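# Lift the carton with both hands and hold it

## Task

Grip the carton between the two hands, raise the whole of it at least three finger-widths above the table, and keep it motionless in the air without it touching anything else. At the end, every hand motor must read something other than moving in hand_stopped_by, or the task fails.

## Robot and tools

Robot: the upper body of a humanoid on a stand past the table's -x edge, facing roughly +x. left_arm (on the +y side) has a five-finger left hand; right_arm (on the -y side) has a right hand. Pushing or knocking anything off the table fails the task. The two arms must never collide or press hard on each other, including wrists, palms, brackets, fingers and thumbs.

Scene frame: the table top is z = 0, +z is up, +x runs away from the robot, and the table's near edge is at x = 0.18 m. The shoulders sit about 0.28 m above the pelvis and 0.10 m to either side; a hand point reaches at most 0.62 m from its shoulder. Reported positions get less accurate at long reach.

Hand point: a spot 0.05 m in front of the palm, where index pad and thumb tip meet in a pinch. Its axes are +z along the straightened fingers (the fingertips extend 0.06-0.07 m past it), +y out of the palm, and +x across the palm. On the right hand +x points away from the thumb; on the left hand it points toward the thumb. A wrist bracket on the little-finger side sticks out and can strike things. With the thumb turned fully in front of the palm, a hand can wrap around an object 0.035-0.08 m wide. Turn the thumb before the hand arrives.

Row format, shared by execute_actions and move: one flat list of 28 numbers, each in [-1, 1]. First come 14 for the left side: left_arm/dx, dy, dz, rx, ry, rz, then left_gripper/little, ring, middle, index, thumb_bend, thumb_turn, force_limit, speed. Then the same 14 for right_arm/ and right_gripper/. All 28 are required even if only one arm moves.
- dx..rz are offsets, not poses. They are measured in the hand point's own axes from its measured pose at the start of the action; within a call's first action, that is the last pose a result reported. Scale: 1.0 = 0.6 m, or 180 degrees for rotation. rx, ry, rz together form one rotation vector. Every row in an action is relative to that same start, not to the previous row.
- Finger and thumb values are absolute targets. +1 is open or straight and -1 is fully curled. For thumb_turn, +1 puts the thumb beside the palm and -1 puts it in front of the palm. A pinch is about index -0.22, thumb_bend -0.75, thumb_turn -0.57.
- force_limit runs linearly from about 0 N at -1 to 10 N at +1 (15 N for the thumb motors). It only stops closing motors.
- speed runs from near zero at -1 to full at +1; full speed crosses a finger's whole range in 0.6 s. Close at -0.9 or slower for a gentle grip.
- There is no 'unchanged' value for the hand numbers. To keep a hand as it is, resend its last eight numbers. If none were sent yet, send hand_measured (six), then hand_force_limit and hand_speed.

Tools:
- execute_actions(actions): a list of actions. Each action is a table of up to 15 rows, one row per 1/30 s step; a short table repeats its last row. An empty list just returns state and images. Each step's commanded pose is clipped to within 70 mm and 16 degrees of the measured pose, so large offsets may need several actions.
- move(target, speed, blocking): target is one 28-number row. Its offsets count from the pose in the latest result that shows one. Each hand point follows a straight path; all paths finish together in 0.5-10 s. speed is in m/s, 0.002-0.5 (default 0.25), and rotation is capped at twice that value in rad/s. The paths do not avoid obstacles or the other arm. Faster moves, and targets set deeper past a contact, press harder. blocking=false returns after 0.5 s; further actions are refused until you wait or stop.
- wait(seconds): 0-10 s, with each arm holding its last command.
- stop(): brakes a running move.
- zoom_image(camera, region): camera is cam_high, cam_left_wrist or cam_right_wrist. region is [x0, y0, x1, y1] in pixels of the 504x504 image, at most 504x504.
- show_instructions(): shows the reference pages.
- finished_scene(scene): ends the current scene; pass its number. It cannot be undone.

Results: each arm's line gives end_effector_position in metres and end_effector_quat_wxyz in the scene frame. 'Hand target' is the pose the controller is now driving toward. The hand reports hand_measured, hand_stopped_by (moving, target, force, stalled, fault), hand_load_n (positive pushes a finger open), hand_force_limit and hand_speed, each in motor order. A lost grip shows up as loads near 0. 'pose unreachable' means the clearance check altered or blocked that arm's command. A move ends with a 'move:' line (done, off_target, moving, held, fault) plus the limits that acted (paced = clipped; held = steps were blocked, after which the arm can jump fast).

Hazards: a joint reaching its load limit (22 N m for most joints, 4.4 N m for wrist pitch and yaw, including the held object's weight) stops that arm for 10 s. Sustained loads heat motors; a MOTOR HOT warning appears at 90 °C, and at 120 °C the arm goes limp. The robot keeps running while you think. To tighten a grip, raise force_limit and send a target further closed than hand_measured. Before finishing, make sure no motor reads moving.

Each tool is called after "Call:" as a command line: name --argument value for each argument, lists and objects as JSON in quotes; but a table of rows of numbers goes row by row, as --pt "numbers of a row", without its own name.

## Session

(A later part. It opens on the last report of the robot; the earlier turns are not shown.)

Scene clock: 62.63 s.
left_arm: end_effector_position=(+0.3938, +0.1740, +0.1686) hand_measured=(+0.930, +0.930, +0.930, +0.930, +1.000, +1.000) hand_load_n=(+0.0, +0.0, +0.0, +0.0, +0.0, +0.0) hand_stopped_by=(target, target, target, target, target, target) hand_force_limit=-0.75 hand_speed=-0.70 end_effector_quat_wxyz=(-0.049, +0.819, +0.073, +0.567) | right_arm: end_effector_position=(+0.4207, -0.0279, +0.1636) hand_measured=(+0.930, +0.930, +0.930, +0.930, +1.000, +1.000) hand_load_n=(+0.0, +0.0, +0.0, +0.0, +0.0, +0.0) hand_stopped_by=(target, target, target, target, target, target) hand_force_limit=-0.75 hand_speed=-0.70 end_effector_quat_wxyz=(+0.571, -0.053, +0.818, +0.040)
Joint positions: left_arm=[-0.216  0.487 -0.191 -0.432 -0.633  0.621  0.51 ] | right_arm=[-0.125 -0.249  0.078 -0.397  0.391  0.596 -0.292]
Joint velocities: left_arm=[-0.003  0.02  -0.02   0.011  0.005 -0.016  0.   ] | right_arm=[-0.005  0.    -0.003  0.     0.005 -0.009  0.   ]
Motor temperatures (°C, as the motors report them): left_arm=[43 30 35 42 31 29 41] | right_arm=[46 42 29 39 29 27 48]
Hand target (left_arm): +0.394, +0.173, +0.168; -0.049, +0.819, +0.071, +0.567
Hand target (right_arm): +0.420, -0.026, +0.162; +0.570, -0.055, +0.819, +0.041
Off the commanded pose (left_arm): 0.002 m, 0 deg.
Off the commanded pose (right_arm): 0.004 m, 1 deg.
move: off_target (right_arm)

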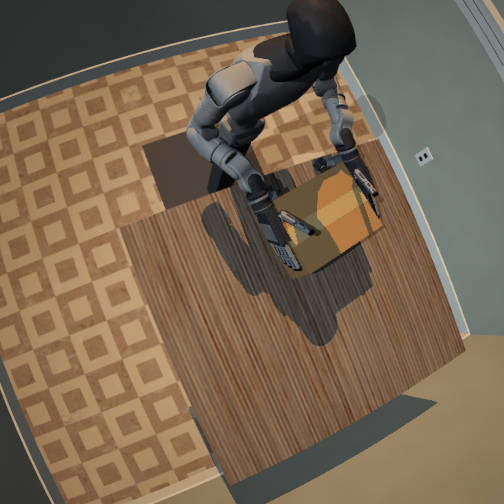

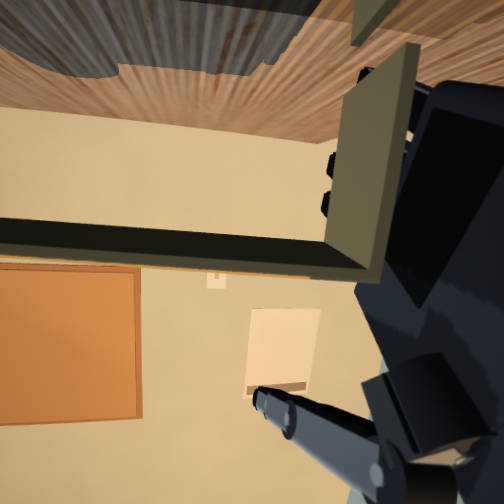

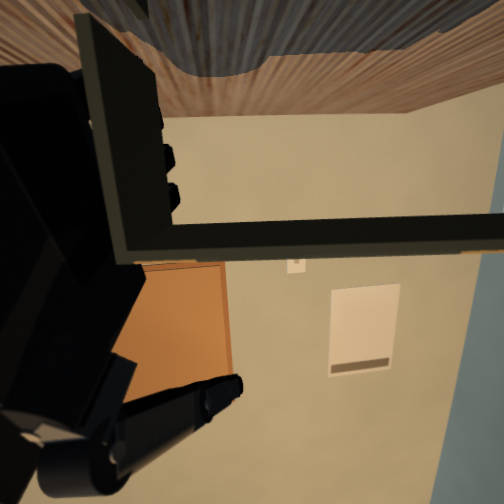

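Call:
execute_actions --actions '[[[0,0.003,0,0,0,0,0.93,0.93,0.93,0.93,1,1,-0.75,-0.9,0.002,0.005,0,-0.001,0,-0.002,0.93,0.93,0.93,0.93,1,1,-0.75,-0.9],[0,0.006,0,0,0,0,0.93,0.93,0.93,0.93,1,1,-0.75,-0.9,0.003,0.009,0,-0.002,0,-0.003,0.93,0.93,0.93,0.93,1,1,-0.75,-0.9],[0,0.009,0,-0.001,0,0,0.93,0.93,0.93,0.93,1,1,-0.75,-0.9,0.003,0.013,0,-0.003,0,-0.003,0.93,0.93,0.93,0.93,1,1,-0.75,-0.9],[-0.001,0.014,-0.002,-0.004,0,-0.001,0.93,0.93,0.93,0.93,1,1,-0.75,-0.9,0.003,0.018,-0.001,-0.006,0,-0.002,0.93,0.93,0.93,0.93,1,1,-0.75,-0.9],[-0.002,0.023,-0.004,-0.009,-0.001,-0.002,0.93,0.93,0.93,0.93,1,1,-0.75,-0.9,0.004,0.027,-0.003,-0.011,0.001,-0.001,0.93,0.93,0.93,0.93,1,1,-0.75,-0.9],[-0.003,0.035,-0.007,-0.017,-0.002,-0.004,0.93,0.93,0.93,0.93,1,1,-0.75,-0.9,0.005,0.039,-0.006,-0.018,0.002,0,0.93,0.93,0.93,0.93,1,1,-0.75,-0.9],[-0.004,0.048,-0.01,-0.025,-0.003,-0.006,0.93,0.93,0.93,0.93,1,1,-0.75,-0.9,0.005,0.052,-0.008,-0.026,0.002,0.002,0.93,0.93,0.93,0.93,1,1,-0.75,-0.9],[-0.005,0.061,-0.013,-0.033,-0.004,-0.008,0.93,0.93,0.93,0.93,1,1,-0.75,-0.9,0.006,0.065,-0.011,-0.034,0.003,0.003,0.93,0.93,0.93,0.93,1,1,-0.75,-0.9],[-0.007,0.074,-0.017,-0.041,-0.005,-0.01,0.93,0.93,0.93,0.93,1,1,-0.75,-0.9,0.007,0.078,-0.014,-0.042,0.004,0.005,0.93,0.93,0.93,0.93,1,1,-0.75,-0.9],[-0.008,0.087,-0.02,-0.049,-0.006,-0.013,0.93,0.93,0.93,0.93,1,1,-0.75,-0.9,0.007,0.091,-0.016,-0.05,0.004,0.007,0.93,0.93,0.93,0.93,1,1,-0.75,-0.9],[-0.009,0.099,-0.023,-0.057,-0.007,-0.014,0.7,0.7,0.7,0.7,1,1,-0.75,-0.9,0.008,0.103,-0.019,-0.057,0.005,0.008,0.7,0.7,0.7,0.7,1,1,-0.75,-0.9],[-0.01,0.109,-0.025,-0.063,-0.008,-0.016,0.7,0.7,0.7,0.7,1,1,-0.75,-0.9,0.009,0.112,-0.021,-0.062,0.006,0.009,0.7,0.7,0.7,0.7,1,1,-0.75,-0.9],[-0.011,0.115,-0.027,-0.067,-0.008,-0.017,0.7,0.7,0.7,0.7,1,1,-0.75,-0.9,0.009,0.118,-0.022,-0.066,0.006,0.01,0.7,0.7,0.7,0.7,1,1,-0.75,-0.9]]]'

Call:
wait --seconds 0.5

Scene clock: 63.83 s.
left_arm: end_effector_position=(+0.3941, +0.1688, +0.1680) hand_measured=(+0.920, +0.920, +0.920, +0.920, +1.000, +1.000) hand_load_n=(+0.0, +0.0, +0.0, +0.0, +0.0, +0.0) hand_stopped_by=(moving, moving, moving, moving, target, target) hand_force_limit=-0.75 hand_speed=-0.90 end_effector_quat_wxyz=(-0.052, +0.818, +0.069, +0.569) | right_arm: end_effector_position=(+0.4195, -0.0234, +0.1627) hand_measured=(+0.920, +0.920, +0.920, +0.920, +1.000, +1.000) hand_load_n=(+0.0, +0.0, +0.0, +0.0, +0.0, +0.0) hand_stopped_by=(moving, moving, moving, moving, target, target) hand_force_limit=-0.75 hand_speed=-0.90 end_effector_quat_wxyz=(+0.574, -0.063, +0.816, +0.034)
Joint positions: left_arm=[-0.22   0.478 -0.215 -0.432 -0.616  0.615  0.524] | right_arm=[-0.127 -0.254  0.103 -0.395  0.373  0.588 -0.302]
Joint velocities: left_arm=[ 0.026  0.003 -0.026  0.006  0.026 -0.047  0.   ] | right_arm=[-0.003 -0.032 -0.012  0.008  0.003 -0.013  0.   ]
Motor temperatures (°C, as the motors report them): left_arm=[42 30 35 42 31 29 40] | right_arm=[45 41 29 38 29 27 46]
Hand target (left_arm): +0.384, +0.107, +0.172; +0.053, +0.824, +0.036, +0.562
Hand target (right_arm): +0.394, +0.036, +0.166; +0.554, -0.100, +0.816, +0.132
Off the commanded pose (left_arm): 0.066 m, 13 deg.
Off the commanded pose (right_arm): 0.068 m, 12 deg.

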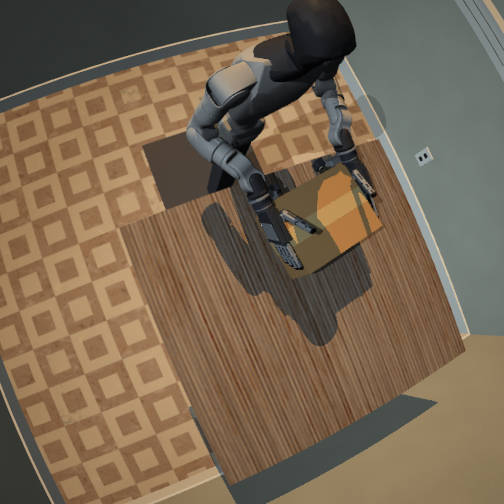

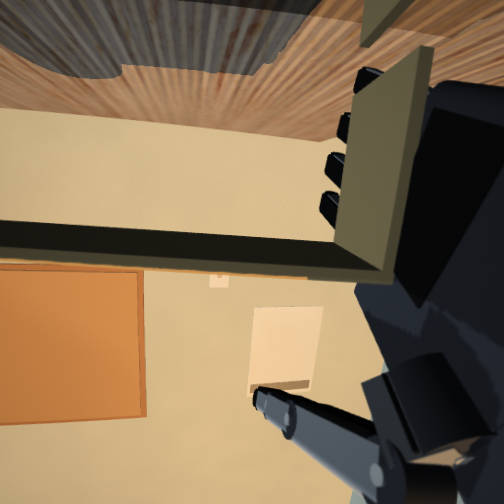

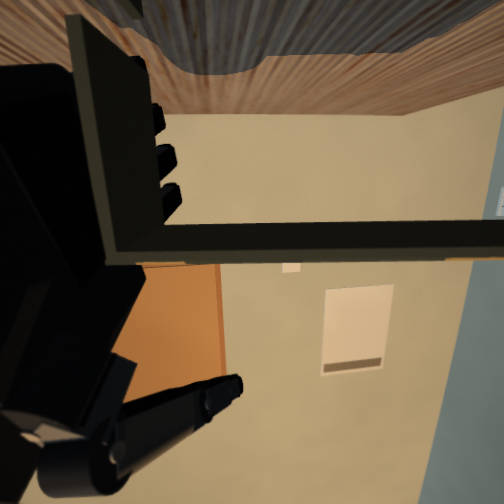

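Scene clock: 64.33 s.
left_arm: end_effector_position=(+0.3942, +0.1689, +0.1680) hand_measured=(+0.842, +0.864, +0.876, +0.864, +1.000, +1.000) hand_load_n=(+2.0, +2.5, +2.0, +1.0, +0.0, +0.0) hand_stopped_by=(force, force, force, force, target, target) hand_force_limit=-0.75 hand_speed=-0.90 end_effector_quat_wxyz=(-0.052, +0.817, +0.069, +0.570) | right_arm: end_effector_position=(+0.4196, -0.0234, +0.1627) hand_measured=(+0.836, +0.858, +0.882, +0.880, +1.000, +1.000) hand_load_n=(+0.0, +1.0, +1.0, +1.0, +0.0, +0.0) hand_stopped_by=(moving, force, force, force, target, target) hand_force_limit=-0.75 hand_speed=-0.90 end_effector_quat_wxyz=(+0.574, -0.063, +0.816, +0.033)
Joint positions: left_arm=[-0.22   0.479 -0.216 -0.43  -0.616  0.611  0.525] | right_arm=[-0.127 -0.255  0.104 -0.395  0.373  0.587 -0.304]
Joint velocities: left_arm=[-0.003 -0.014  0.003  0.011 -0.009  0.     0.   ] | right_arm=[ 0.002 -0.012  0.    -0.003  0.006  0.     0.   ]
Motor temperatures (°C, as the motors report them): left_arm=[42 30 35 42 31 29 40] | right_arm=[45 41 29 38 29 27 46]
Hand target (left_arm): +0.384, +0.107, +0.172; +0.053, +0.824, +0.036, +0.562
Hand target (right_arm): +0.394, +0.036, +0.166; +0.554, -0.100, +0.816, +0.132
Off the commanded pose (left_arm): 0.066 m, 13 deg.
Off the commanded pose (right_arm): 0.068 m, 12 deg.
wait: 0.50 s; no rest

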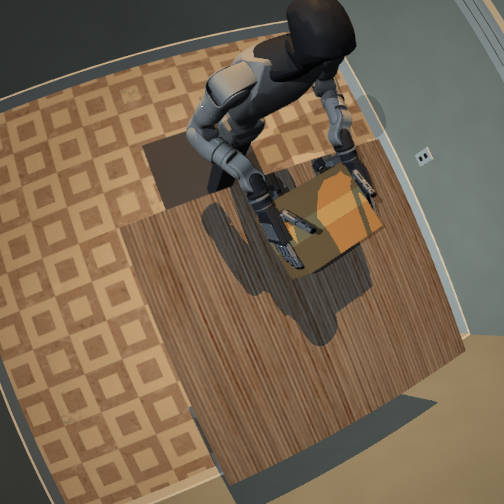

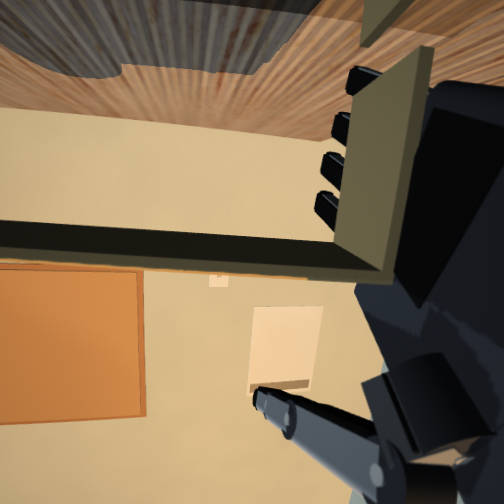

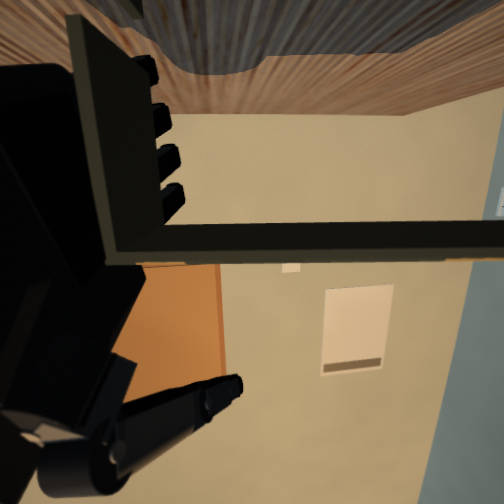

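Call:
execute_actions --actions '[[[-0.008,0.107,-0.0274,-0.067,-0.0095,-0.02,0.7,0.7,0.7,0.7,1,1,-0.75,-0.9,0.0037,0.109,-0.0224,-0.0654,0.007,0.018,0.7,0.7,0.7,0.7,1,1,-0.75,-0.9],[-0.006,0.1075,-0.0281,-0.067,-0.0077,-0.02,0.7,0.7,0.7,0.7,1,1,-0.75,-0.9,0.0017,0.108,-0.0231,-0.0649,0.0052,0.018,0.7,0.7,0.7,0.7,1,1,-0.75,-0.9],[-0.004,0.108,-0.0289,-0.067,-0.0059,-0.02,0.7,0.7,0.7,0.7,1,1,-0.75,-0.9,-0.0003,0.107,-0.0239,-0.0644,0.0034,0.018,0.7,0.7,0.7,0.7,1,1,-0.75,-0.9],[-0.002,0.108,-0.0297,-0.0671,-0.0041,-0.02,0.7,0.7,0.7,0.7,1,1,-0.75,-0.9,-0.0023,0.106,-0.0247,-0.064,0.0016,0.018,0.7,0.7,0.7,0.7,1,1,-0.75,-0.9],[0,0.108,-0.0304,-0.0672,-0.0023,-0.02,0.7,0.7,0.7,0.7,1,1,-0.75,-0.9,-0.0043,0.106,-0.0254,-0.064,-0.0002,0.018,0.7,0.7,0.7,0.7,1,1,-0.75,-0.9],[0.002,0.108,-0.0312,-0.0673,-0.0005,-0.02,0.7,0.7,0.7,0.7,1,1,-0.75,-0.9,-0.0063,0.106,-0.0262,-0.064,-0.002,0.018,0.7,0.7,0.7,0.7,1,1,-0.75,-0.9],[0.004,0.108,-0.032,-0.0674,0.0013,-0.02,0.7,0.7,0.7,0.7,1,1,-0.75,-0.9,-0.0083,0.106,-0.027,-0.064,-0.0038,0.018,0.7,0.7,0.7,0.7,1,1,-0.75,-0.9],[0.006,0.108,-0.0327,-0.0675,0.0031,-0.02,0.7,0.7,0.7,0.7,1,1,-0.75,-0.9,-0.0103,0.106,-0.0277,-0.064,-0.0056,0.018,0.7,0.7,0.7,0.7,1,1,-0.75,-0.9],[0.008,0.108,-0.0335,-0.0676,0.0049,-0.02,0.7,0.7,0.7,0.7,1,1,-0.75,-0.9,-0.0123,0.106,-0.0285,-0.064,-0.0074,0.018,0.7,0.7,0.7,0.7,1,1,-0.75,-0.9],[0.01,0.108,-0.0343,-0.0677,0.0067,-0.02,0.7,0.7,0.7,0.7,1,1,-0.75,-0.9,-0.0143,0.106,-0.0293,-0.064,-0.0092,0.018,0.7,0.7,0.7,0.7,1,1,-0.75,-0.9],[0.012,0.108,-0.035,-0.0678,0.0085,-0.02,0.7,0.7,0.7,0.7,1,1,-0.75,-0.9,-0.0163,0.106,-0.03,-0.064,-0.011,0.018,0.7,0.7,0.7,0.7,1,1,-0.75,-0.9],[0.014,0.108,-0.0358,-0.0679,0.0103,-0.02,0.7,0.7,0.7,0.7,1,1,-0.75,-0.9,-0.0183,0.106,-0.0308,-0.064,-0.0128,0.018,0.7,0.7,0.7,0.7,1,1,-0.75,-0.9],[0.016,0.108,-0.0365,-0.068,0.0121,-0.02,0.7,0.7,0.7,0.7,1,1,-0.75,-0.9,-0.0203,0.106,-0.0315,-0.064,-0.0146,0.018,0.7,0.7,0.7,0.7,1,1,-0.75,-0.9],[0.018,0.108,-0.0373,-0.068,0.0139,-0.02,0.7,0.7,0.7,0.7,1,1,-0.75,-0.9,-0.0223,0.106,-0.0323,-0.064,-0.0164,0.018,0.7,0.7,0.7,0.7,1,1,-0.75,-0.9],[0.019,0.108,-0.0377,-0.068,0.015,-0.02,0.7,0.7,0.7,0.7,1,1,-0.75,-0.9,-0.0233,0.106,-0.0327,-0.064,-0.0175,0.018,0.7,0.7,0.7,0.7,1,1,-0.75,-0.9]]]'

Call:
wait --seconds 0.3

Scene clock: 66.00 s.
left_arm: end_effector_position=(+0.3912, +0.1676, +0.1704) hand_measured=(+0.842, +0.864, +0.876, +0.864, +1.000, +1.000) hand_load_n=(+0.5, +0.5, +0.0, +0.0, +0.0, +0.0) hand_stopped_by=(force, force, force, force, target, target) hand_force_limit=-0.75 hand_speed=-0.90 end_effector_quat_wxyz=(-0.054, +0.809, +0.066, +0.581) | right_arm: end_effector_position=(+0.4170, -0.0246, +0.1639) hand_measured=(+0.814, +0.858, +0.882, +0.882, +1.000, +1.000) hand_load_n=(+2.5, +2.0, +2.0, +2.5, +0.0, +0.0) hand_stopped_by=(force, force, force, force, target, target) hand_force_limit=-0.75 hand_speed=-0.90 end_effector_quat_wxyz=(+0.582, -0.063, +0.810, +0.032)
Joint positions: left_arm=[-0.196  0.487 -0.237 -0.433 -0.59   0.558  0.522] | right_arm=[-0.106 -0.261  0.117 -0.394  0.364  0.542 -0.305]
Joint velocities: left_arm=[ 0.066  0.023 -0.058 -0.018  0.058 -0.141 -0.011] | right_arm=[ 0.06  -0.006  0.041 -0.009 -0.032 -0.141  0.   ]
Motor temperatures (°C, as the motors report them): left_arm=[42 30 35 42 31 28 41] | right_arm=[45 42 30 38 29 26 48]
Hand target (left_arm): +0.384, +0.106, +0.188; +0.051, +0.802, +0.033, +0.594
Hand target (right_arm): +0.394, +0.033, +0.183; +0.585, -0.096, +0.794, +0.132
Off the commanded pose (left_arm): 0.068 m, 13 deg.
Off the commanded pose (right_arm): 0.068 m, 12 deg.

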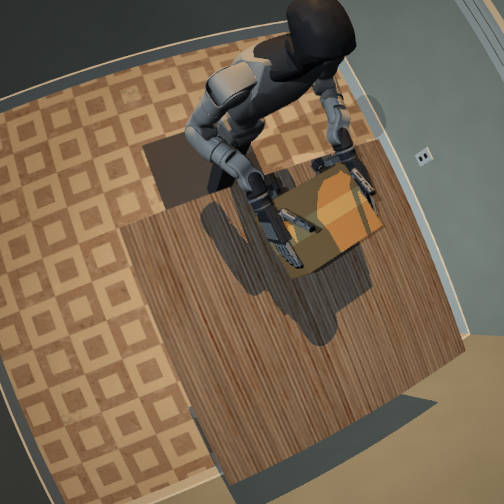

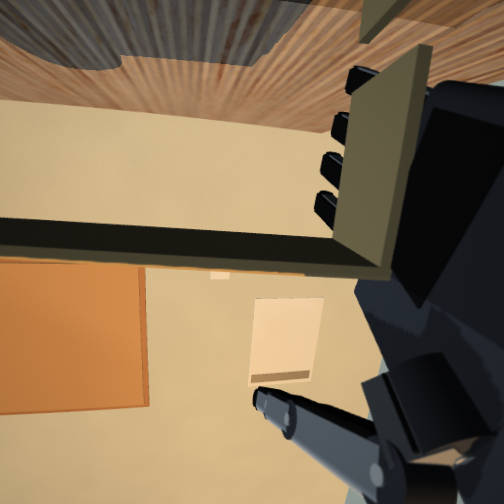

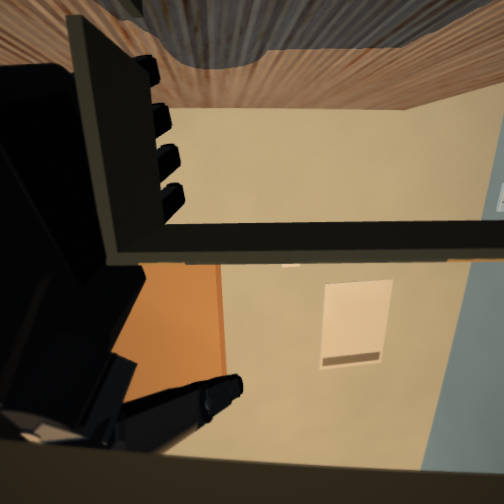

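Scene clock: 66.30 s.
left_arm: end_effector_position=(+0.3906, +0.1675, +0.1708) hand_measured=(+0.842, +0.864, +0.876, +0.864, +1.000, +1.000) hand_load_n=(+0.5, +0.5, +0.0, +0.0, +0.0, +0.0) hand_stopped_by=(force, force, force, force, target, target) hand_force_limit=-0.75 hand_speed=-0.90 end_effector_quat_wxyz=(-0.054, +0.808, +0.066, +0.583) | right_arm: end_effector_position=(+0.4165, -0.0248, +0.1644) hand_measured=(+0.814, +0.858, +0.882, +0.882, +1.000, +1.000) hand_load_n=(+2.5, +2.0, +2.0, +2.5, +0.0, +0.0) hand_stopped_by=(force, force, force, force, target, target) hand_force_limit=-0.75 hand_speed=-0.90 end_effector_quat_wxyz=(+0.584, -0.062, +0.809, +0.032)
Joint positions: left_arm=[-0.192  0.488 -0.24  -0.434 -0.587  0.549  0.521] | right_arm=[-0.101 -0.262  0.119 -0.394  0.362  0.533 -0.305]
Joint velocities: left_arm=[ 0.002  0.009  0.002 -0.011  0.006  0.     0.   ] | right_arm=[-0.006 -0.012  0.    -0.005 -0.011  0.     0.   ]
Motor temperatures (°C, as the motors report them): left_arm=[42 30 35 42 31 28 41] | right_arm=[45 42 30 38 29 26 48]
Hand target (left_arm): +0.384, +0.106, +0.188; +0.051, +0.802, +0.033, +0.594
Hand target (right_arm): +0.394, +0.033, +0.183; +0.585, -0.096, +0.794, +0.132
Off the commanded pose (left_arm): 0.067 m, 13 deg.
Off the commanded pose (right_arm): 0.068 m, 12 deg.
wait: 0.30 s; at rest by 0.17 s

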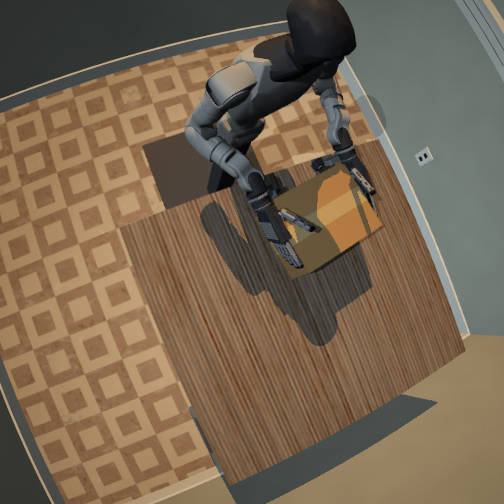

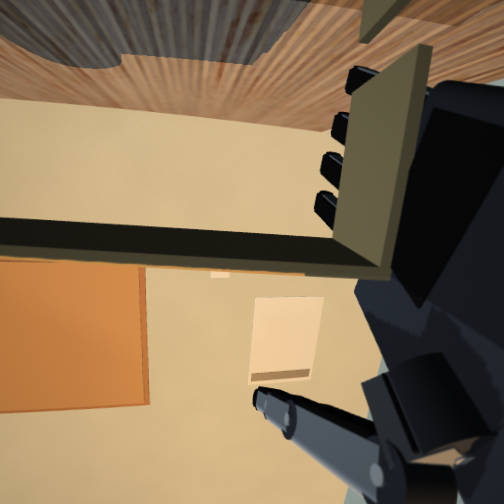

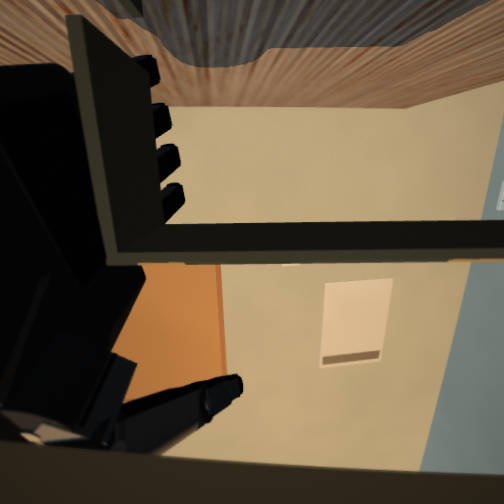

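Call:
execute_actions --actions '[[[0.018,0.1067,-0.0295,-0.0677,0.0052,-0.0226,0.7,0.7,0.7,0.7,1,1,-0.75,-0.9,-0.0232,0.107,-0.0256,-0.0642,-0.0098,0.0191,0.7,0.7,0.7,0.7,1,1,-0.75,-0.9],[0.018,0.1067,-0.0295,-0.0681,0.0052,-0.0226,0.7,0.7,0.7,0.7,1,1,-0.75,-0.9,-0.0232,0.107,-0.0256,-0.0636,-0.0098,0.0191,0.7,0.7,0.7,0.7,1,1,-0.75,-0.9],[0.019,0.1067,-0.0296,-0.0685,0.0052,-0.0226,0.7,0.7,0.7,0.7,1,1,-0.75,-0.9,-0.0242,0.107,-0.0257,-0.063,-0.0098,0.0191,0.7,0.7,0.7,0.7,1,1,-0.75,-0.9],[0.020,0.1067,-0.0297,-0.0688,0.0052,-0.0226,0.7,0.7,0.7,0.7,1,1,-0.75,-0.9,-0.0252,0.107,-0.0258,-0.0625,-0.0098,0.0191,0.7,0.7,0.7,0.7,1,1,-0.75,-0.9],[0.021,0.1067,-0.0298,-0.0688,0.0052,-0.0226,0.7,0.7,0.7,0.7,1,1,-0.75,-0.9,-0.0262,0.107,-0.0259,-0.0625,-0.0098,0.0191,0.7,0.7,0.7,0.7,1,1,-0.75,-0.9],[0.022,0.1067,-0.0299,-0.0688,0.0052,-0.0226,0.7,0.7,0.7,0.7,1,1,-0.75,-0.9,-0.0272,0.107,-0.026,-0.0625,-0.0098,0.0191,0.7,0.7,0.7,0.7,1,1,-0.75,-0.9],[0.023,0.1067,-0.03,-0.0688,0.0052,-0.0226,0.7,0.7,0.7,0.7,1,1,-0.75,-0.9,-0.0282,0.107,-0.0261,-0.0625,-0.0098,0.0191,0.7,0.7,0.7,0.7,1,1,-0.75,-0.9],[0.024,0.1067,-0.0301,-0.0688,0.0052,-0.0226,0.7,0.7,0.7,0.7,1,1,-0.75,-0.9,-0.0292,0.107,-0.0262,-0.0625,-0.0098,0.0191,0.7,0.7,0.7,0.7,1,1,-0.75,-0.9],[0.025,0.1067,-0.0302,-0.0688,0.0052,-0.0226,0.7,0.7,0.7,0.7,1,1,-0.75,-0.9,-0.0302,0.107,-0.0263,-0.0625,-0.0098,0.0191,0.7,0.7,0.7,0.7,1,1,-0.75,-0.9],[0.026,0.1067,-0.0303,-0.0688,0.0052,-0.0226,0.7,0.7,0.7,0.7,1,1,-0.75,-0.9,-0.0312,0.107,-0.0264,-0.0625,-0.0098,0.0191,0.7,0.7,0.7,0.7,1,1,-0.75,-0.9],[0.027,0.1067,-0.0304,-0.0688,0.0052,-0.0226,0.7,0.7,0.7,0.7,1,1,-0.75,-0.9,-0.0322,0.107,-0.0265,-0.0625,-0.0098,0.0191,0.7,0.7,0.7,0.7,1,1,-0.75,-0.9]]]'

Scene clock: 67.90 s.
left_arm: end_effector_position=(+0.3907, +0.1668, +0.1709) hand_measured=(+0.842, +0.864, +0.876, +0.864, +1.000, +1.000) hand_load_n=(+0.0, +0.0, +0.0, +0.0, +0.0, +0.0) hand_stopped_by=(force, force, force, force, target, target) hand_force_limit=-0.75 hand_speed=-0.90 end_effector_quat_wxyz=(-0.053, +0.810, +0.063, +0.580) | right_arm: end_effector_position=(+0.4153, -0.0252, +0.1640) hand_measured=(+0.814, +0.858, +0.882, +0.882, +1.000, +1.000) hand_load_n=(+0.5, +0.5, +1.5, +2.5, +0.0, +0.0) hand_stopped_by=(force, force, force, force, target, target) hand_force_limit=-0.75 hand_speed=-0.90 end_effector_quat_wxyz=(+0.581, -0.064, +0.811, +0.026)
Joint positions: left_arm=[-0.199  0.497 -0.238 -0.44  -0.602  0.564  0.524] | right_arm=[-0.1   -0.266  0.124 -0.414  0.364  0.561 -0.325]
Joint velocities: left_arm=[-0.014  0.014  0.     0.002 -0.028  0.015  0.003] | right_arm=[ 0.    -0.008  0.005 -0.012  0.012  0.022 -0.01 ]
Motor temperatures (°C, as the motors report them): left_arm=[42 30 36 42 31 28 42] | right_arm=[44 42 30 38 29 26 49]
Hand target (left_arm): +0.385, +0.106, +0.194; +0.053, +0.801, +0.031, +0.595
Hand target (right_arm): +0.395, +0.033, +0.188; +0.586, -0.097, +0.794, +0.130
Off the commanded pose (left_arm): 0.068 m, 13 deg.
Off the commanded pose (right_arm): 0.069 m, 13 deg.

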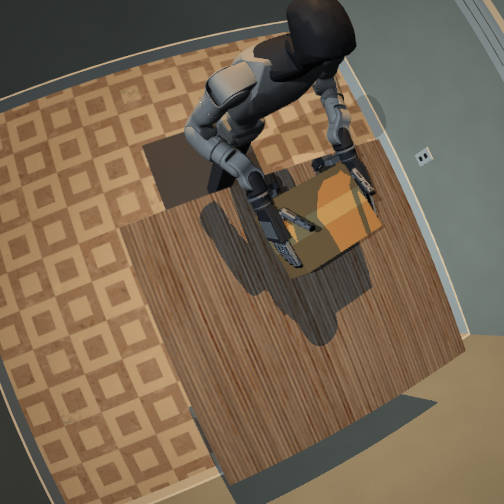

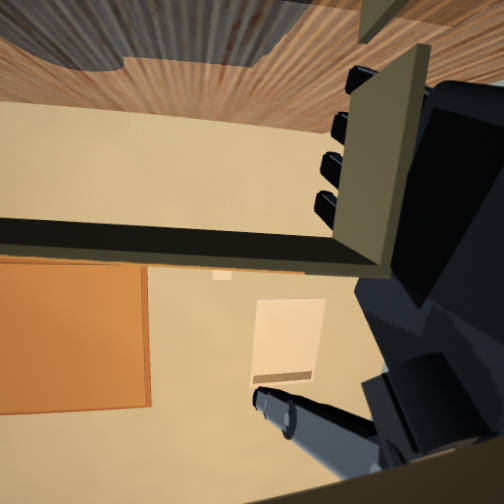

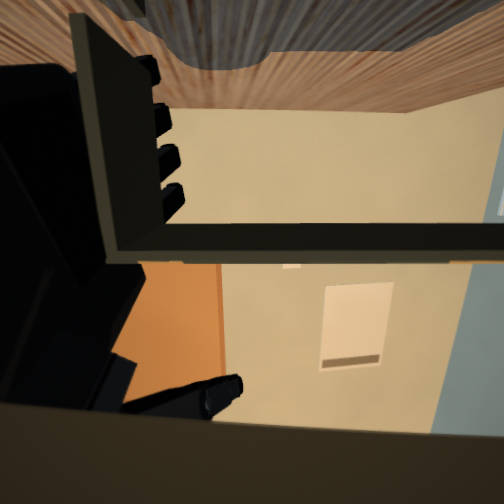

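Call:
execute_actions --actions '[[[0.027,0.1055,-0.031,-0.0675,0.0074,-0.0237,0.7,0.7,0.7,0.7,1,1,-0.75,-0.9,-0.0345,0.1073,-0.0248,-0.0648,-0.0124,0.0225,0.7,0.7,0.7,0.7,1,1,-0.75,-0.9],[0.0267,0.1055,-0.0318,-0.0678,0.0074,-0.0237,0.7,0.7,0.7,0.7,1,1,-0.75,-0.9,-0.0348,0.1073,-0.024,-0.0649,-0.0124,0.023,0.7,0.7,0.7,0.7,1,1,-0.75,-0.9],[0.0264,0.1055,-0.0326,-0.0681,0.0074,-0.0237,0.7,0.7,0.7,0.7,1,1,-0.75,-0.9,-0.0351,0.1073,-0.0232,-0.065,-0.0124,0.0235,0.7,0.7,0.7,0.7,1,1,-0.75,-0.9],[0.0261,0.1055,-0.0334,-0.0684,0.0074,-0.0237,0.7,0.7,0.7,0.7,1,1,-0.75,-0.9,-0.0354,0.1073,-0.0224,-0.0651,-0.0124,0.024,0.7,0.7,0.7,0.7,1,1,-0.75,-0.9],[0.0258,0.1055,-0.0342,-0.0686,0.0074,-0.0237,0.7,0.7,0.7,0.7,1,1,-0.75,-0.9,-0.0357,0.1073,-0.0216,-0.0652,-0.0124,0.024,0.7,0.7,0.7,0.7,1,1,-0.75,-0.9]]]'

Scene clock: 69.13 s.
left_arm: end_effector_position=(+0.3899, +0.1673, +0.1707) hand_measured=(+0.842, +0.864, +0.876, +0.864, +1.000, +1.000) hand_load_n=(+0.5, +1.0, +1.0, +1.0, +0.0, +0.0) hand_stopped_by=(force, force, force, force, target, target) hand_force_limit=-0.75 hand_speed=-0.90 end_effector_quat_wxyz=(-0.053, +0.811, +0.063, +0.579) | right_arm: end_effector_position=(+0.4159, -0.0244, +0.1640) hand_measured=(+0.814, +0.858, +0.882, +0.882, +1.000, +1.000) hand_load_n=(+1.0, +0.5, +1.0, +1.5, +0.0, +0.0) hand_stopped_by=(force, force, force, force, target, target) hand_force_limit=-0.75 hand_speed=-0.90 end_effector_quat_wxyz=(+0.579, -0.062, +0.812, +0.028)
Joint positions: left_arm=[-0.196  0.502 -0.237 -0.444 -0.608  0.566  0.527] | right_arm=[-0.105 -0.266  0.123 -0.412  0.374  0.565 -0.327]
Joint velocities: left_arm=[-0.002  0.009  0.     0.003 -0.009  0.     0.002] | right_arm=[ 0.005  0.002 -0.006  0.006  0.015  0.     0.   ]
Motor temperatures (°C, as the motors report them): left_arm=[42 30 36 42 31 28 42] | right_arm=[44 42 31 39 29 26 50]
Hand target (left_arm): +0.382, +0.106, +0.194; +0.055, +0.802, +0.030, +0.594
Hand target (right_arm): +0.397, +0.034, +0.188; +0.585, -0.093, +0.795, +0.131
Off the commanded pose (left_arm): 0.069 m, 13 deg.
Off the commanded pose (right_arm): 0.068 m, 12 deg.

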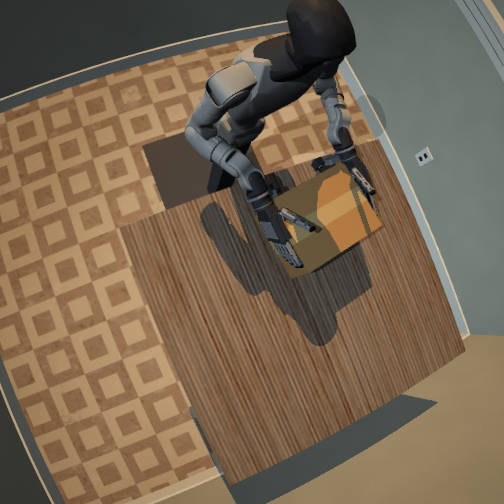

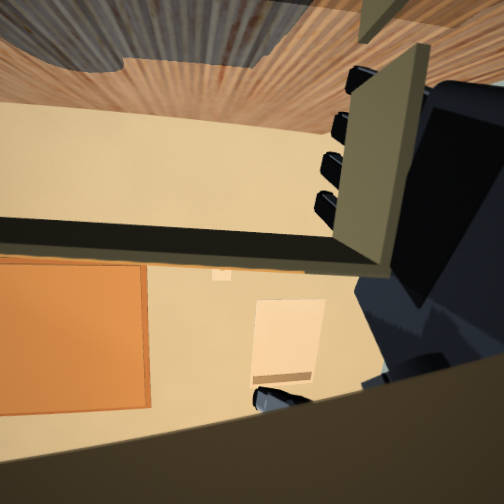

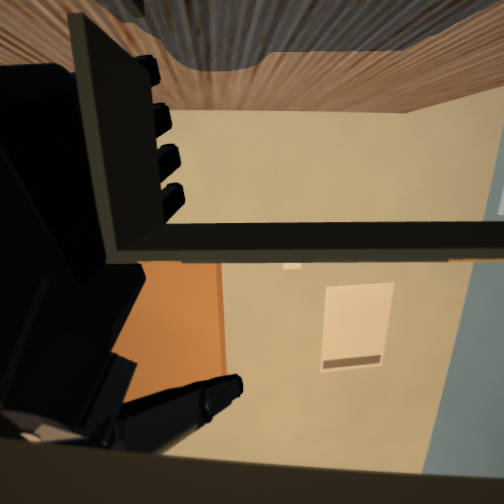

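Call:
execute_actions --actions '[[[0.0272,0.1062,-0.0332,-0.0686,0.0083,-0.0235,0.7,0.7,0.7,0.7,1,1,-0.75,-0.9,-0.0354,0.1061,-0.0227,-0.0649,-0.0137,0.022,0.7,0.7,0.7,0.7,1,1,-0.75,-0.9],[0.0279,0.1062,-0.0332,-0.0686,0.0084,-0.0235,0.7,0.7,0.7,0.7,1,1,-0.75,-0.9,-0.0361,0.1061,-0.0227,-0.0649,-0.0138,0.022,0.7,0.7,0.7,0.7,1,1,-0.75,-0.9],[0.0286,0.1062,-0.0333,-0.0686,0.0085,-0.0235,0.7,0.7,0.7,0.7,1,1,-0.75,-0.9,-0.0368,0.1061,-0.0228,-0.0649,-0.0139,0.022,0.7,0.7,0.7,0.7,1,1,-0.75,-0.9],[0.0293,0.1062,-0.0333,-0.0686,0.0086,-0.0235,0.7,0.7,0.7,0.7,1,1,-0.75,-0.9,-0.0375,0.1061,-0.0228,-0.0649,-0.014,0.022,0.7,0.7,0.7,0.7,1,1,-0.75,-0.9],[0.03,0.1062,-0.0334,-0.0686,0.0087,-0.0235,0.7,0.7,0.7,0.7,1,1,-0.75,-0.9,-0.0382,0.1061,-0.0229,-0.0649,-0.0141,0.022,0.7,0.7,0.7,0.7,1,1,-0.75,-0.9],[0.0307,0.1062,-0.0334,-0.0686,0.0088,-0.0235,0.7,0.7,0.7,0.7,1,1,-0.75,-0.9,-0.0389,0.1061,-0.0229,-0.0649,-0.0142,0.022,0.7,0.7,0.7,0.7,1,1,-0.75,-0.9],[0.0314,0.1062,-0.0335,-0.0686,0.0089,-0.0235,0.7,0.7,0.7,0.7,1,1,-0.75,-0.9,-0.0396,0.1061,-0.023,-0.0649,-0.0143,0.022,0.7,0.7,0.7,0.7,1,1,-0.75,-0.9],[0.0321,0.1062,-0.0335,-0.0686,0.009,-0.0235,0.7,0.7,0.7,0.7,1,1,-0.75,-0.9,-0.0403,0.1061,-0.023,-0.0649,-0.0144,0.022,0.7,0.7,0.7,0.7,1,1,-0.75,-0.9],[0.0328,0.1062,-0.0336,-0.0686,0.0091,-0.0235,0.7,0.7,0.7,0.7,1,1,-0.75,-0.9,-0.041,0.1061,-0.0231,-0.0649,-0.0145,0.022,0.7,0.7,0.7,0.7,1,1,-0.75,-0.9],[0.0335,0.1062,-0.0336,-0.0686,0.0092,-0.0235,0.7,0.7,0.7,0.7,1,1,-0.75,-0.9,-0.0417,0.1061,-0.0231,-0.0649,-0.0146,0.022,0.7,0.7,0.7,0.7,1,1,-0.75,-0.9]]]'

Call:
wait --seconds 0.2

Scene clock: 70.17 s.
left_arm: end_effector_position=(+0.3936, +0.1658, +0.1952) hand_measured=(+0.842, +0.864, +0.876, +0.864, +1.000, +1.000) hand_load_n=(+2.0, +0.0, +0.0, +0.0, +0.0, +0.0) hand_stopped_by=(force, force, force, force, target, target) hand_force_limit=-0.75 hand_speed=-0.90 end_effector_quat_wxyz=(-0.041, +0.793, +0.069, +0.604) | right_arm: end_effector_position=(+0.4179, -0.0278, +0.1636) hand_measured=(+0.814, +0.858, +0.882, +0.882, +1.000, +1.000) hand_load_n=(+0.0, +0.0, +1.0, +3.0, +0.0, +0.0) hand_stopped_by=(force, force, force, force, target, target) hand_force_limit=-0.75 hand_speed=-0.90 end_effector_quat_wxyz=(+0.577, -0.059, +0.815, +0.024)
Joint positions: left_arm=[-0.214  0.507 -0.222 -0.481 -0.63   0.551  0.533] | right_arm=[-0.111 -0.268  0.113 -0.414  0.379  0.581 -0.334]
Joint velocities: left_arm=[-0.141 -0.021  0.003 -0.147 -0.041 -0.088  0.015] | right_arm=[-0.009 -0.063 -0.072  0.017  0.005  0.     0.   ]
Motor temperatures (°C, as the motors report them): left_arm=[42 30 36 43 31 29 42] | right_arm=[44 42 31 39 29 26 50]
Hand target (left_arm): +0.383, +0.106, +0.198; +0.055, +0.801, +0.030, +0.596
Hand target (right_arm): +0.398, +0.032, +0.191; +0.586, -0.094, +0.794, +0.132
Off the commanded pose (left_arm): 0.064 m, 12 deg.
Off the commanded pose (right_arm): 0.073 m, 13 deg; position clipped at the last step of the last action.

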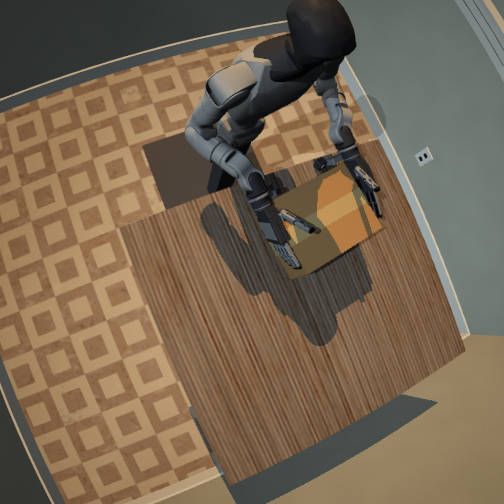

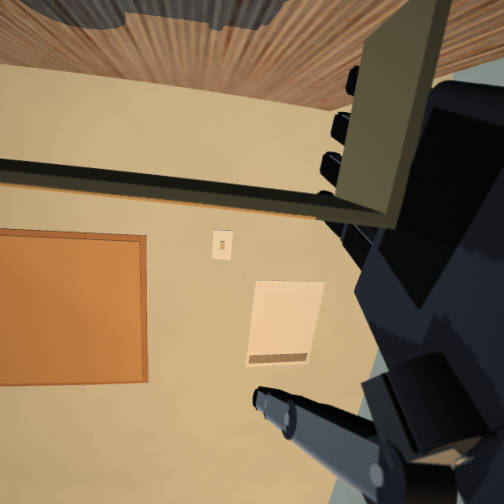

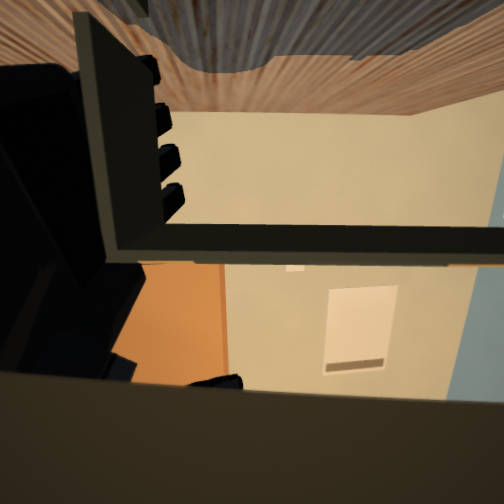

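Scene clock: 70.37 s.
left_arm: end_effector_position=(+0.3940, +0.1653, +0.1970) hand_measured=(+0.842, +0.864, +0.876, +0.864, +1.000, +1.000) hand_load_n=(+2.0, +1.0, +0.0, +0.0, +0.0, +0.0) hand_stopped_by=(force, force, force, force, target, target) hand_force_limit=-0.75 hand_speed=-0.90 end_effector_quat_wxyz=(-0.042, +0.791, +0.070, +0.606) | right_arm: end_effector_position=(+0.4201, -0.0271, +0.1712) hand_measured=(+0.816, +0.860, +0.882, +0.882, +1.000, +1.000) hand_load_n=(+6.0, +3.5, +2.0, +0.5, +0.0, +0.0) hand_stopped_by=(force, force, force, force, target, target) hand_force_limit=-0.75 hand_speed=-0.90 end_effector_quat_wxyz=(+0.585, -0.056, +0.809, +0.030)
Joint positions: left_arm=[-0.218  0.507 -0.225 -0.485 -0.631  0.553  0.542] | right_arm=[-0.119 -0.269  0.107 -0.417  0.389  0.57  -0.331]
Joint velocities: left_arm=[-0.005  0.006  0.008  0.003 -0.014  0.016  0.001] | right_arm=[0.015 0.002 0.014 0.008 0.002 0.034 0.   ]
Motor temperatures (°C, as the motors report them): left_arm=[42 30 36 43 31 29 42] | right_arm=[44 42 31 39 29 26 51]
Hand target (left_arm): +0.383, +0.106, +0.198; +0.055, +0.801, +0.030, +0.596
Hand target (right_arm): +0.398, +0.032, +0.191; +0.586, -0.094, +0.794, +0.132
Off the commanded pose (left_arm): 0.064 m, 12 deg.
Off the commanded pose (right_arm): 0.071 m, 13 deg; position clipped at the last step of the last action.
wait: 0.20 s; no rest

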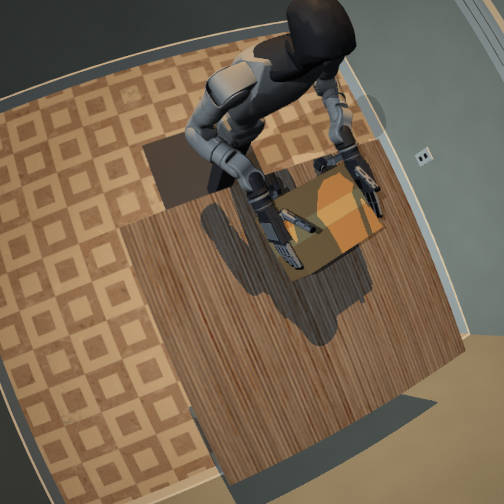

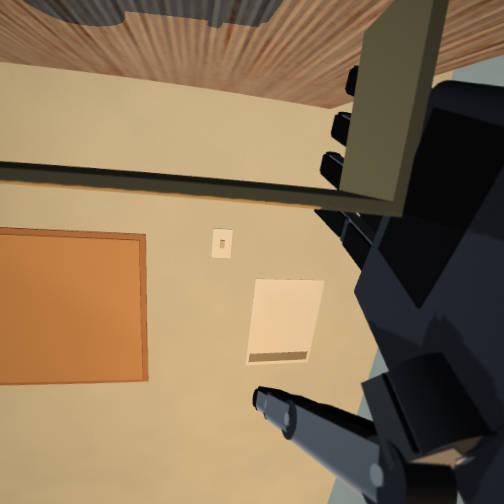

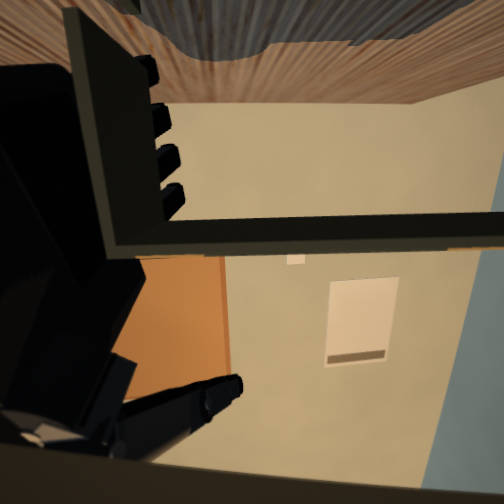

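Call:
execute_actions --actions '[[[-0.01,0.095,-0.023,-0.061,-0.011,-0.014,0.7,0.7,0.7,0.7,1,1,-0.75,-0.9,-0.02,0.1,-0.021,-0.058,-0.006,0.016,0.7,0.7,0.7,0.7,1,1,-0.75,-0.9],[-0.009,0.082,-0.02,-0.053,-0.01,-0.012,0.7,0.7,0.7,0.7,1,1,-0.75,-0.9,-0.01,0.086,-0.016,-0.05,-0.002,0.014,0.7,0.7,0.7,0.7,1,1,-0.75,-0.9],[-0.008,0.068,-0.017,-0.044,-0.009,-0.01,0.7,0.7,0.7,0.7,1,1,-0.75,-0.9,0,0.071,-0.011,-0.042,0.002,0.012,0.7,0.7,0.7,0.7,1,1,-0.75,-0.9],[-0.007,0.054,-0.013,-0.035,-0.008,-0.008,0.92,0.92,0.92,0.92,1,1,-0.75,-0.7,0.008,0.056,-0.007,-0.034,0.006,0.01,0.92,0.92,0.92,0.92,1,1,-0.75,-0.7],[-0.006,0.04,-0.01,-0.026,-0.007,-0.006,0.92,0.92,0.92,0.92,1,1,-0.75,-0.7,0.013,0.041,-0.003,-0.026,0.008,0.007,0.92,0.92,0.92,0.92,1,1,-0.75,-0.7],[-0.006,0.026,-0.006,-0.017,-0.006,-0.003,0.92,0.92,0.92,0.92,1,1,-0.75,-0.7,0.014,0.027,0,-0.018,0.009,0.005,0.92,0.92,0.92,0.92,1,1,-0.75,-0.7],[-0.007,0.012,-0.002,-0.008,-0.006,-0.001,0.92,0.92,0.92,0.92,1,1,-0.75,-0.7,0.014,0.013,0.003,-0.01,0.0096,0.003,0.92,0.92,0.92,0.92,1,1,-0.75,-0.7],[-0.01,0,0.002,0,-0.007,0.001,0.92,0.92,0.92,0.92,1,1,-0.75,-0.7,0.014,0,0.005,-0.003,0.0096,0.001,0.92,0.92,0.92,0.92,1,1,-0.75,-0.7],[-0.016,-0.006,0.005,0.002,-0.01,0.002,0.92,0.92,0.92,0.92,1,1,-0.75,-0.7,0.014,-0.005,0.006,-0.003,0.0096,0.001,0.92,0.92,0.92,0.92,1,1,-0.75,-0.7],[-0.023,-0.008,0.007,0.002,-0.014,0.003,0.92,0.92,0.92,0.92,1,1,-0.75,-0.7,0.014,-0.005,0.007,-0.003,0.0096,0.001,0.92,0.92,0.92,0.92,1,1,-0.75,-0.7],[-0.03,-0.008,0.009,0.003,-0.018,0.004,0.92,0.92,0.92,0.92,1,1,-0.75,-0.7,0.014,-0.005,0.008,-0.003,0.0096,0.001,0.92,0.92,0.92,0.92,1,1,-0.75,-0.7],[-0.037,-0.008,0.011,0.003,-0.023,0.005,0.92,0.92,0.92,0.92,1,1,-0.75,-0.7,0.014,-0.005,0.008,-0.003,0.0096,0.001,0.92,0.92,0.92,0.92,1,1,-0.75,-0.7],[-0.043,-0.008,0.013,0.004,-0.027,0.006,0.92,0.92,0.92,0.92,1,1,-0.75,-0.7,0.014,-0.005,0.008,-0.003,0.0096,0.001,0.92,0.92,0.92,0.92,1,1,-0.75,-0.7],[-0.0467,-0.008,0.014,0.004,-0.0286,0.006,0.92,0.92,0.92,0.92,1,1,-0.75,-0.7,0.014,-0.005,0.008,-0.003,0.0096,0.001,0.92,0.92,0.92,0.92,1,1,-0.75,-0.7]]]'

Call:
wait --seconds 0.25

Call:
zoom_image --camera "cam_high" --region '[230, 130, 400, 300]'

Scene clock: 71.90 s.
left_arm: end_effector_position=(+0.3937, +0.1710, +0.1729) hand_measured=(+0.920, +0.920, +0.920, +0.920, +1.000, +1.000) hand_load_n=(+0.0, +0.0, +0.0, +0.0, +0.0, +0.0) hand_stopped_by=(target, target, target, target, target, target) hand_force_limit=-0.75 hand_speed=-0.70 end_effector_quat_wxyz=(-0.052, +0.813, +0.068, +0.575) | right_arm: end_effector_position=(+0.4227, -0.0309, +0.1631) hand_measured=(+0.920, +0.920, +0.920, +0.920, +1.000, +1.000) hand_load_n=(+0.0, +0.0, +0.0, +0.0, +0.0, +0.0) hand_stopped_by=(moving, target, target, target, target, target) hand_force_limit=-0.75 hand_speed=-0.70 end_effector_quat_wxyz=(+0.575, -0.057, +0.816, +0.031)
Joint positions: left_arm=[-0.219  0.511 -0.223 -0.439 -0.643  0.589  0.538] | right_arm=[-0.129 -0.278  0.092 -0.382  0.401  0.572 -0.309]
Joint velocities: left_arm=[-0.009 -0.002 -0.026  0.242  0.     0.116  0.   ] | right_arm=[-0.003  0.006  0.006  0.002  0.     0.     0.016]
Motor temperatures (°C, as the motors report them): left_arm=[42 30 36 43 31 28 42] | right_arm=[44 41 31 39 29 26 51]
Hand target (left_arm): +0.394, +0.170, +0.168; -0.050, +0.818, +0.069, +0.569
Hand target (right_arm): +0.423, -0.030, +0.162; +0.572, -0.058, +0.817, +0.034
Off the commanded pose (left_arm): 0.005 m, 1 deg.
Off the commanded pose (right_arm): 0.002 m, 0 deg.

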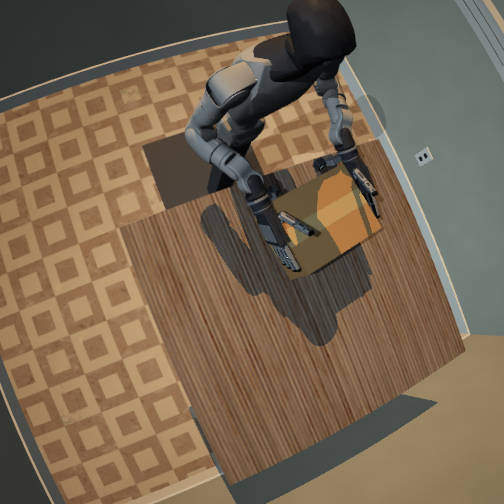

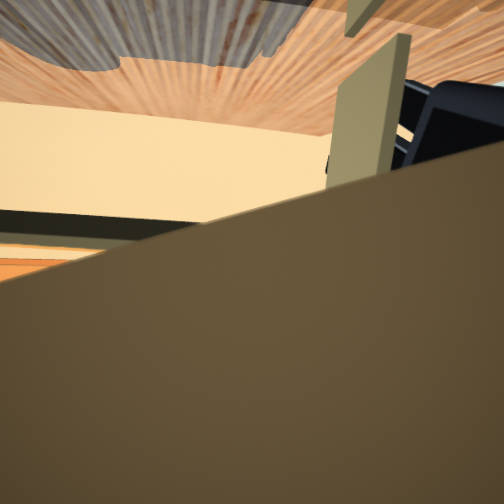

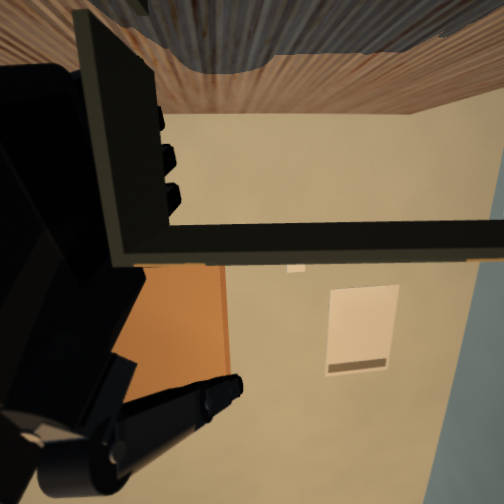

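Scene clock: 72.17 s.
left_arm: end_effector_position=(+0.3936, +0.1720, +0.1682) hand_measured=(+0.920, +0.920, +0.920, +0.920, +1.000, +1.000) hand_load_n=(+0.0, +0.0, +0.0, +0.0, +0.0, +0.0) hand_stopped_by=(target, target, target, target, target, target) hand_force_limit=-0.75 hand_speed=-0.70 end_effector_quat_wxyz=(-0.054, +0.817, +0.069, +0.570) | right_arm: end_effector_position=(+0.4228, -0.0308, +0.1633) hand_measured=(+0.920, +0.920, +0.920, +0.920, +1.000, +1.000) hand_load_n=(+0.0, +0.0, +0.0, +0.0, +0.0, +0.0) hand_stopped_by=(target, target, target, target, target, target) hand_force_limit=-0.75 hand_speed=-0.70 end_effector_quat_wxyz=(+0.575, -0.057, +0.816, +0.031)
Joint positions: left_arm=[-0.219  0.509 -0.224 -0.428 -0.643  0.593  0.538] | right_arm=[-0.129 -0.278  0.091 -0.382  0.401  0.572 -0.308]
Joint velocities: left_arm=[ 0.014 -0.005 -0.005  0.002 -0.003  0.     0.   ] | right_arm=[ 0.002  0.005  0.     0.003 -0.008  0.     0.   ]
Motor temperatures (°C, as the motors report them): left_arm=[41 30 36 43 31 28 42] | right_arm=[44 41 31 39 29 26 51]
Hand target (left_arm): +0.394, +0.170, +0.168; -0.050, +0.818, +0.069, +0.569
Hand target (right_arm): +0.423, -0.030, +0.162; +0.572, -0.058, +0.817, +0.034
Off the commanded pose (left_arm): 0.002 m, 0 deg.
Off the commanded pose (right_arm): 0.002 m, 0 deg.
wait: 0.27 s; at rest by 0.23 s

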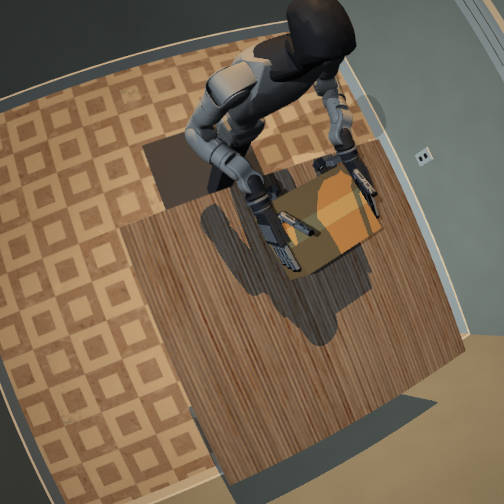

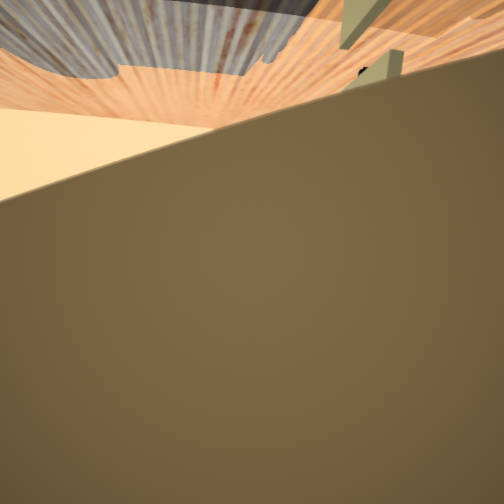

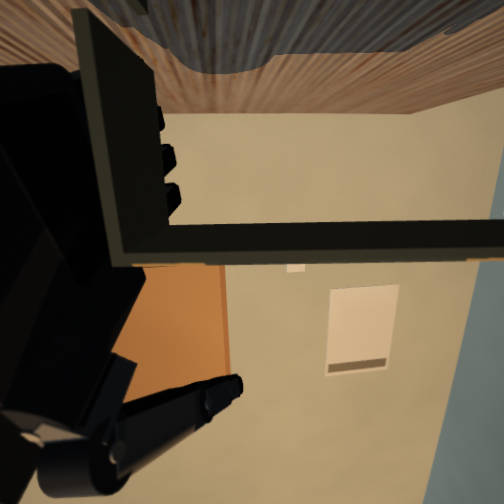

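Region (230, 130, 400, 300) of cam_high's 504x504 image, scaled by 2.965, with more detail than that image has.

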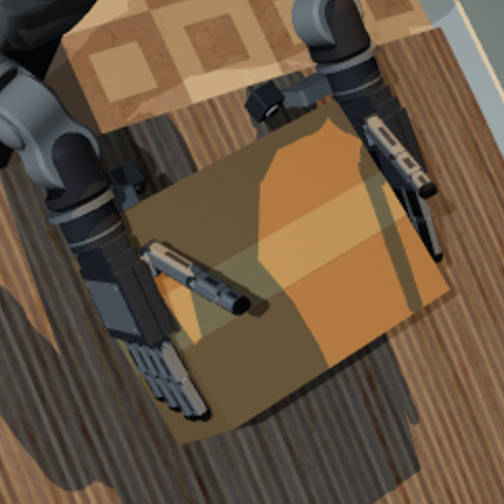

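Call:
execute_actions --actions '[]'

Scene clock: 72.83 s.
left_arm: end_effector_position=(+0.3936, +0.1720, +0.1682) hand_measured=(+0.920, +0.920, +0.920, +0.920, +1.000, +1.000) hand_load_n=(+0.0, +0.0, +0.0, +0.0, +0.0, +0.0) hand_stopped_by=(target, target, target, target, target, target) hand_force_limit=-0.75 hand_speed=-0.70 end_effector_quat_wxyz=(-0.054, +0.817, +0.069, +0.570) | right_arm: end_effector_position=(+0.4228, -0.0308, +0.1633) hand_measured=(+0.920, +0.920, +0.920, +0.920, +1.000, +1.000) hand_load_n=(+0.0, +0.0, +0.0, +0.0, +0.0, +0.0) hand_stopped_by=(target, target, target, target, target, target) hand_force_limit=-0.75 hand_speed=-0.70 end_effector_quat_wxyz=(+0.575, -0.057, +0.816, +0.031)
Joint positions: left_arm=[-0.219  0.509 -0.224 -0.428 -0.643  0.593  0.538] | right_arm=[-0.129 -0.278  0.091 -0.382  0.401  0.572 -0.308]
Joint velocities: left_arm=[ 0.006  0.014  0.005 -0.011  0.003  0.     0.   ] | right_arm=[ 0.    -0.005 -0.015  0.005  0.     0.     0.   ]
Motor temperatures (°C, as the motors report them): left_arm=[41 30 36 43 31 28 41] | right_arm=[44 41 31 39 29 26 49]
Hand target (left_arm): +0.394, +0.170, +0.168; -0.050, +0.818, +0.069, +0.569
Hand target (right_arm): +0.423, -0.030, +0.162; +0.572, -0.058, +0.817, +0.034
Off the commanded pose (left_arm): 0.002 m, 0 deg.
Off the commanded pose (right_arm): 0.002 m, 0 deg.

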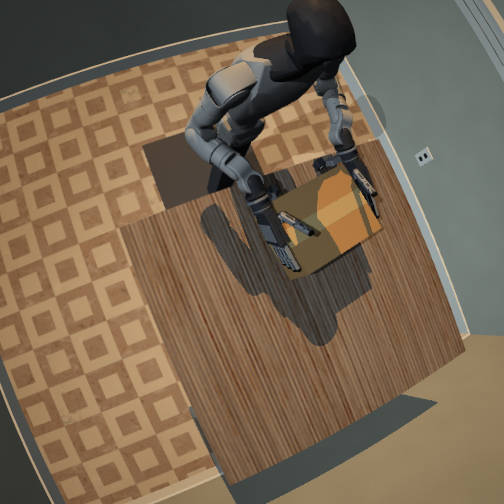

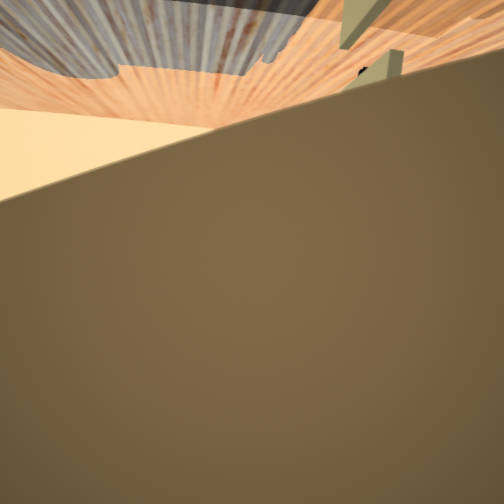

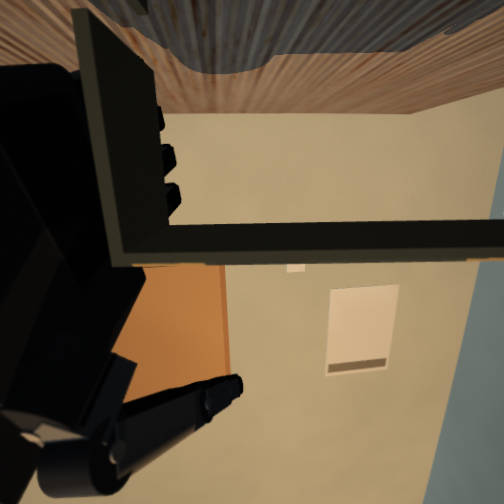

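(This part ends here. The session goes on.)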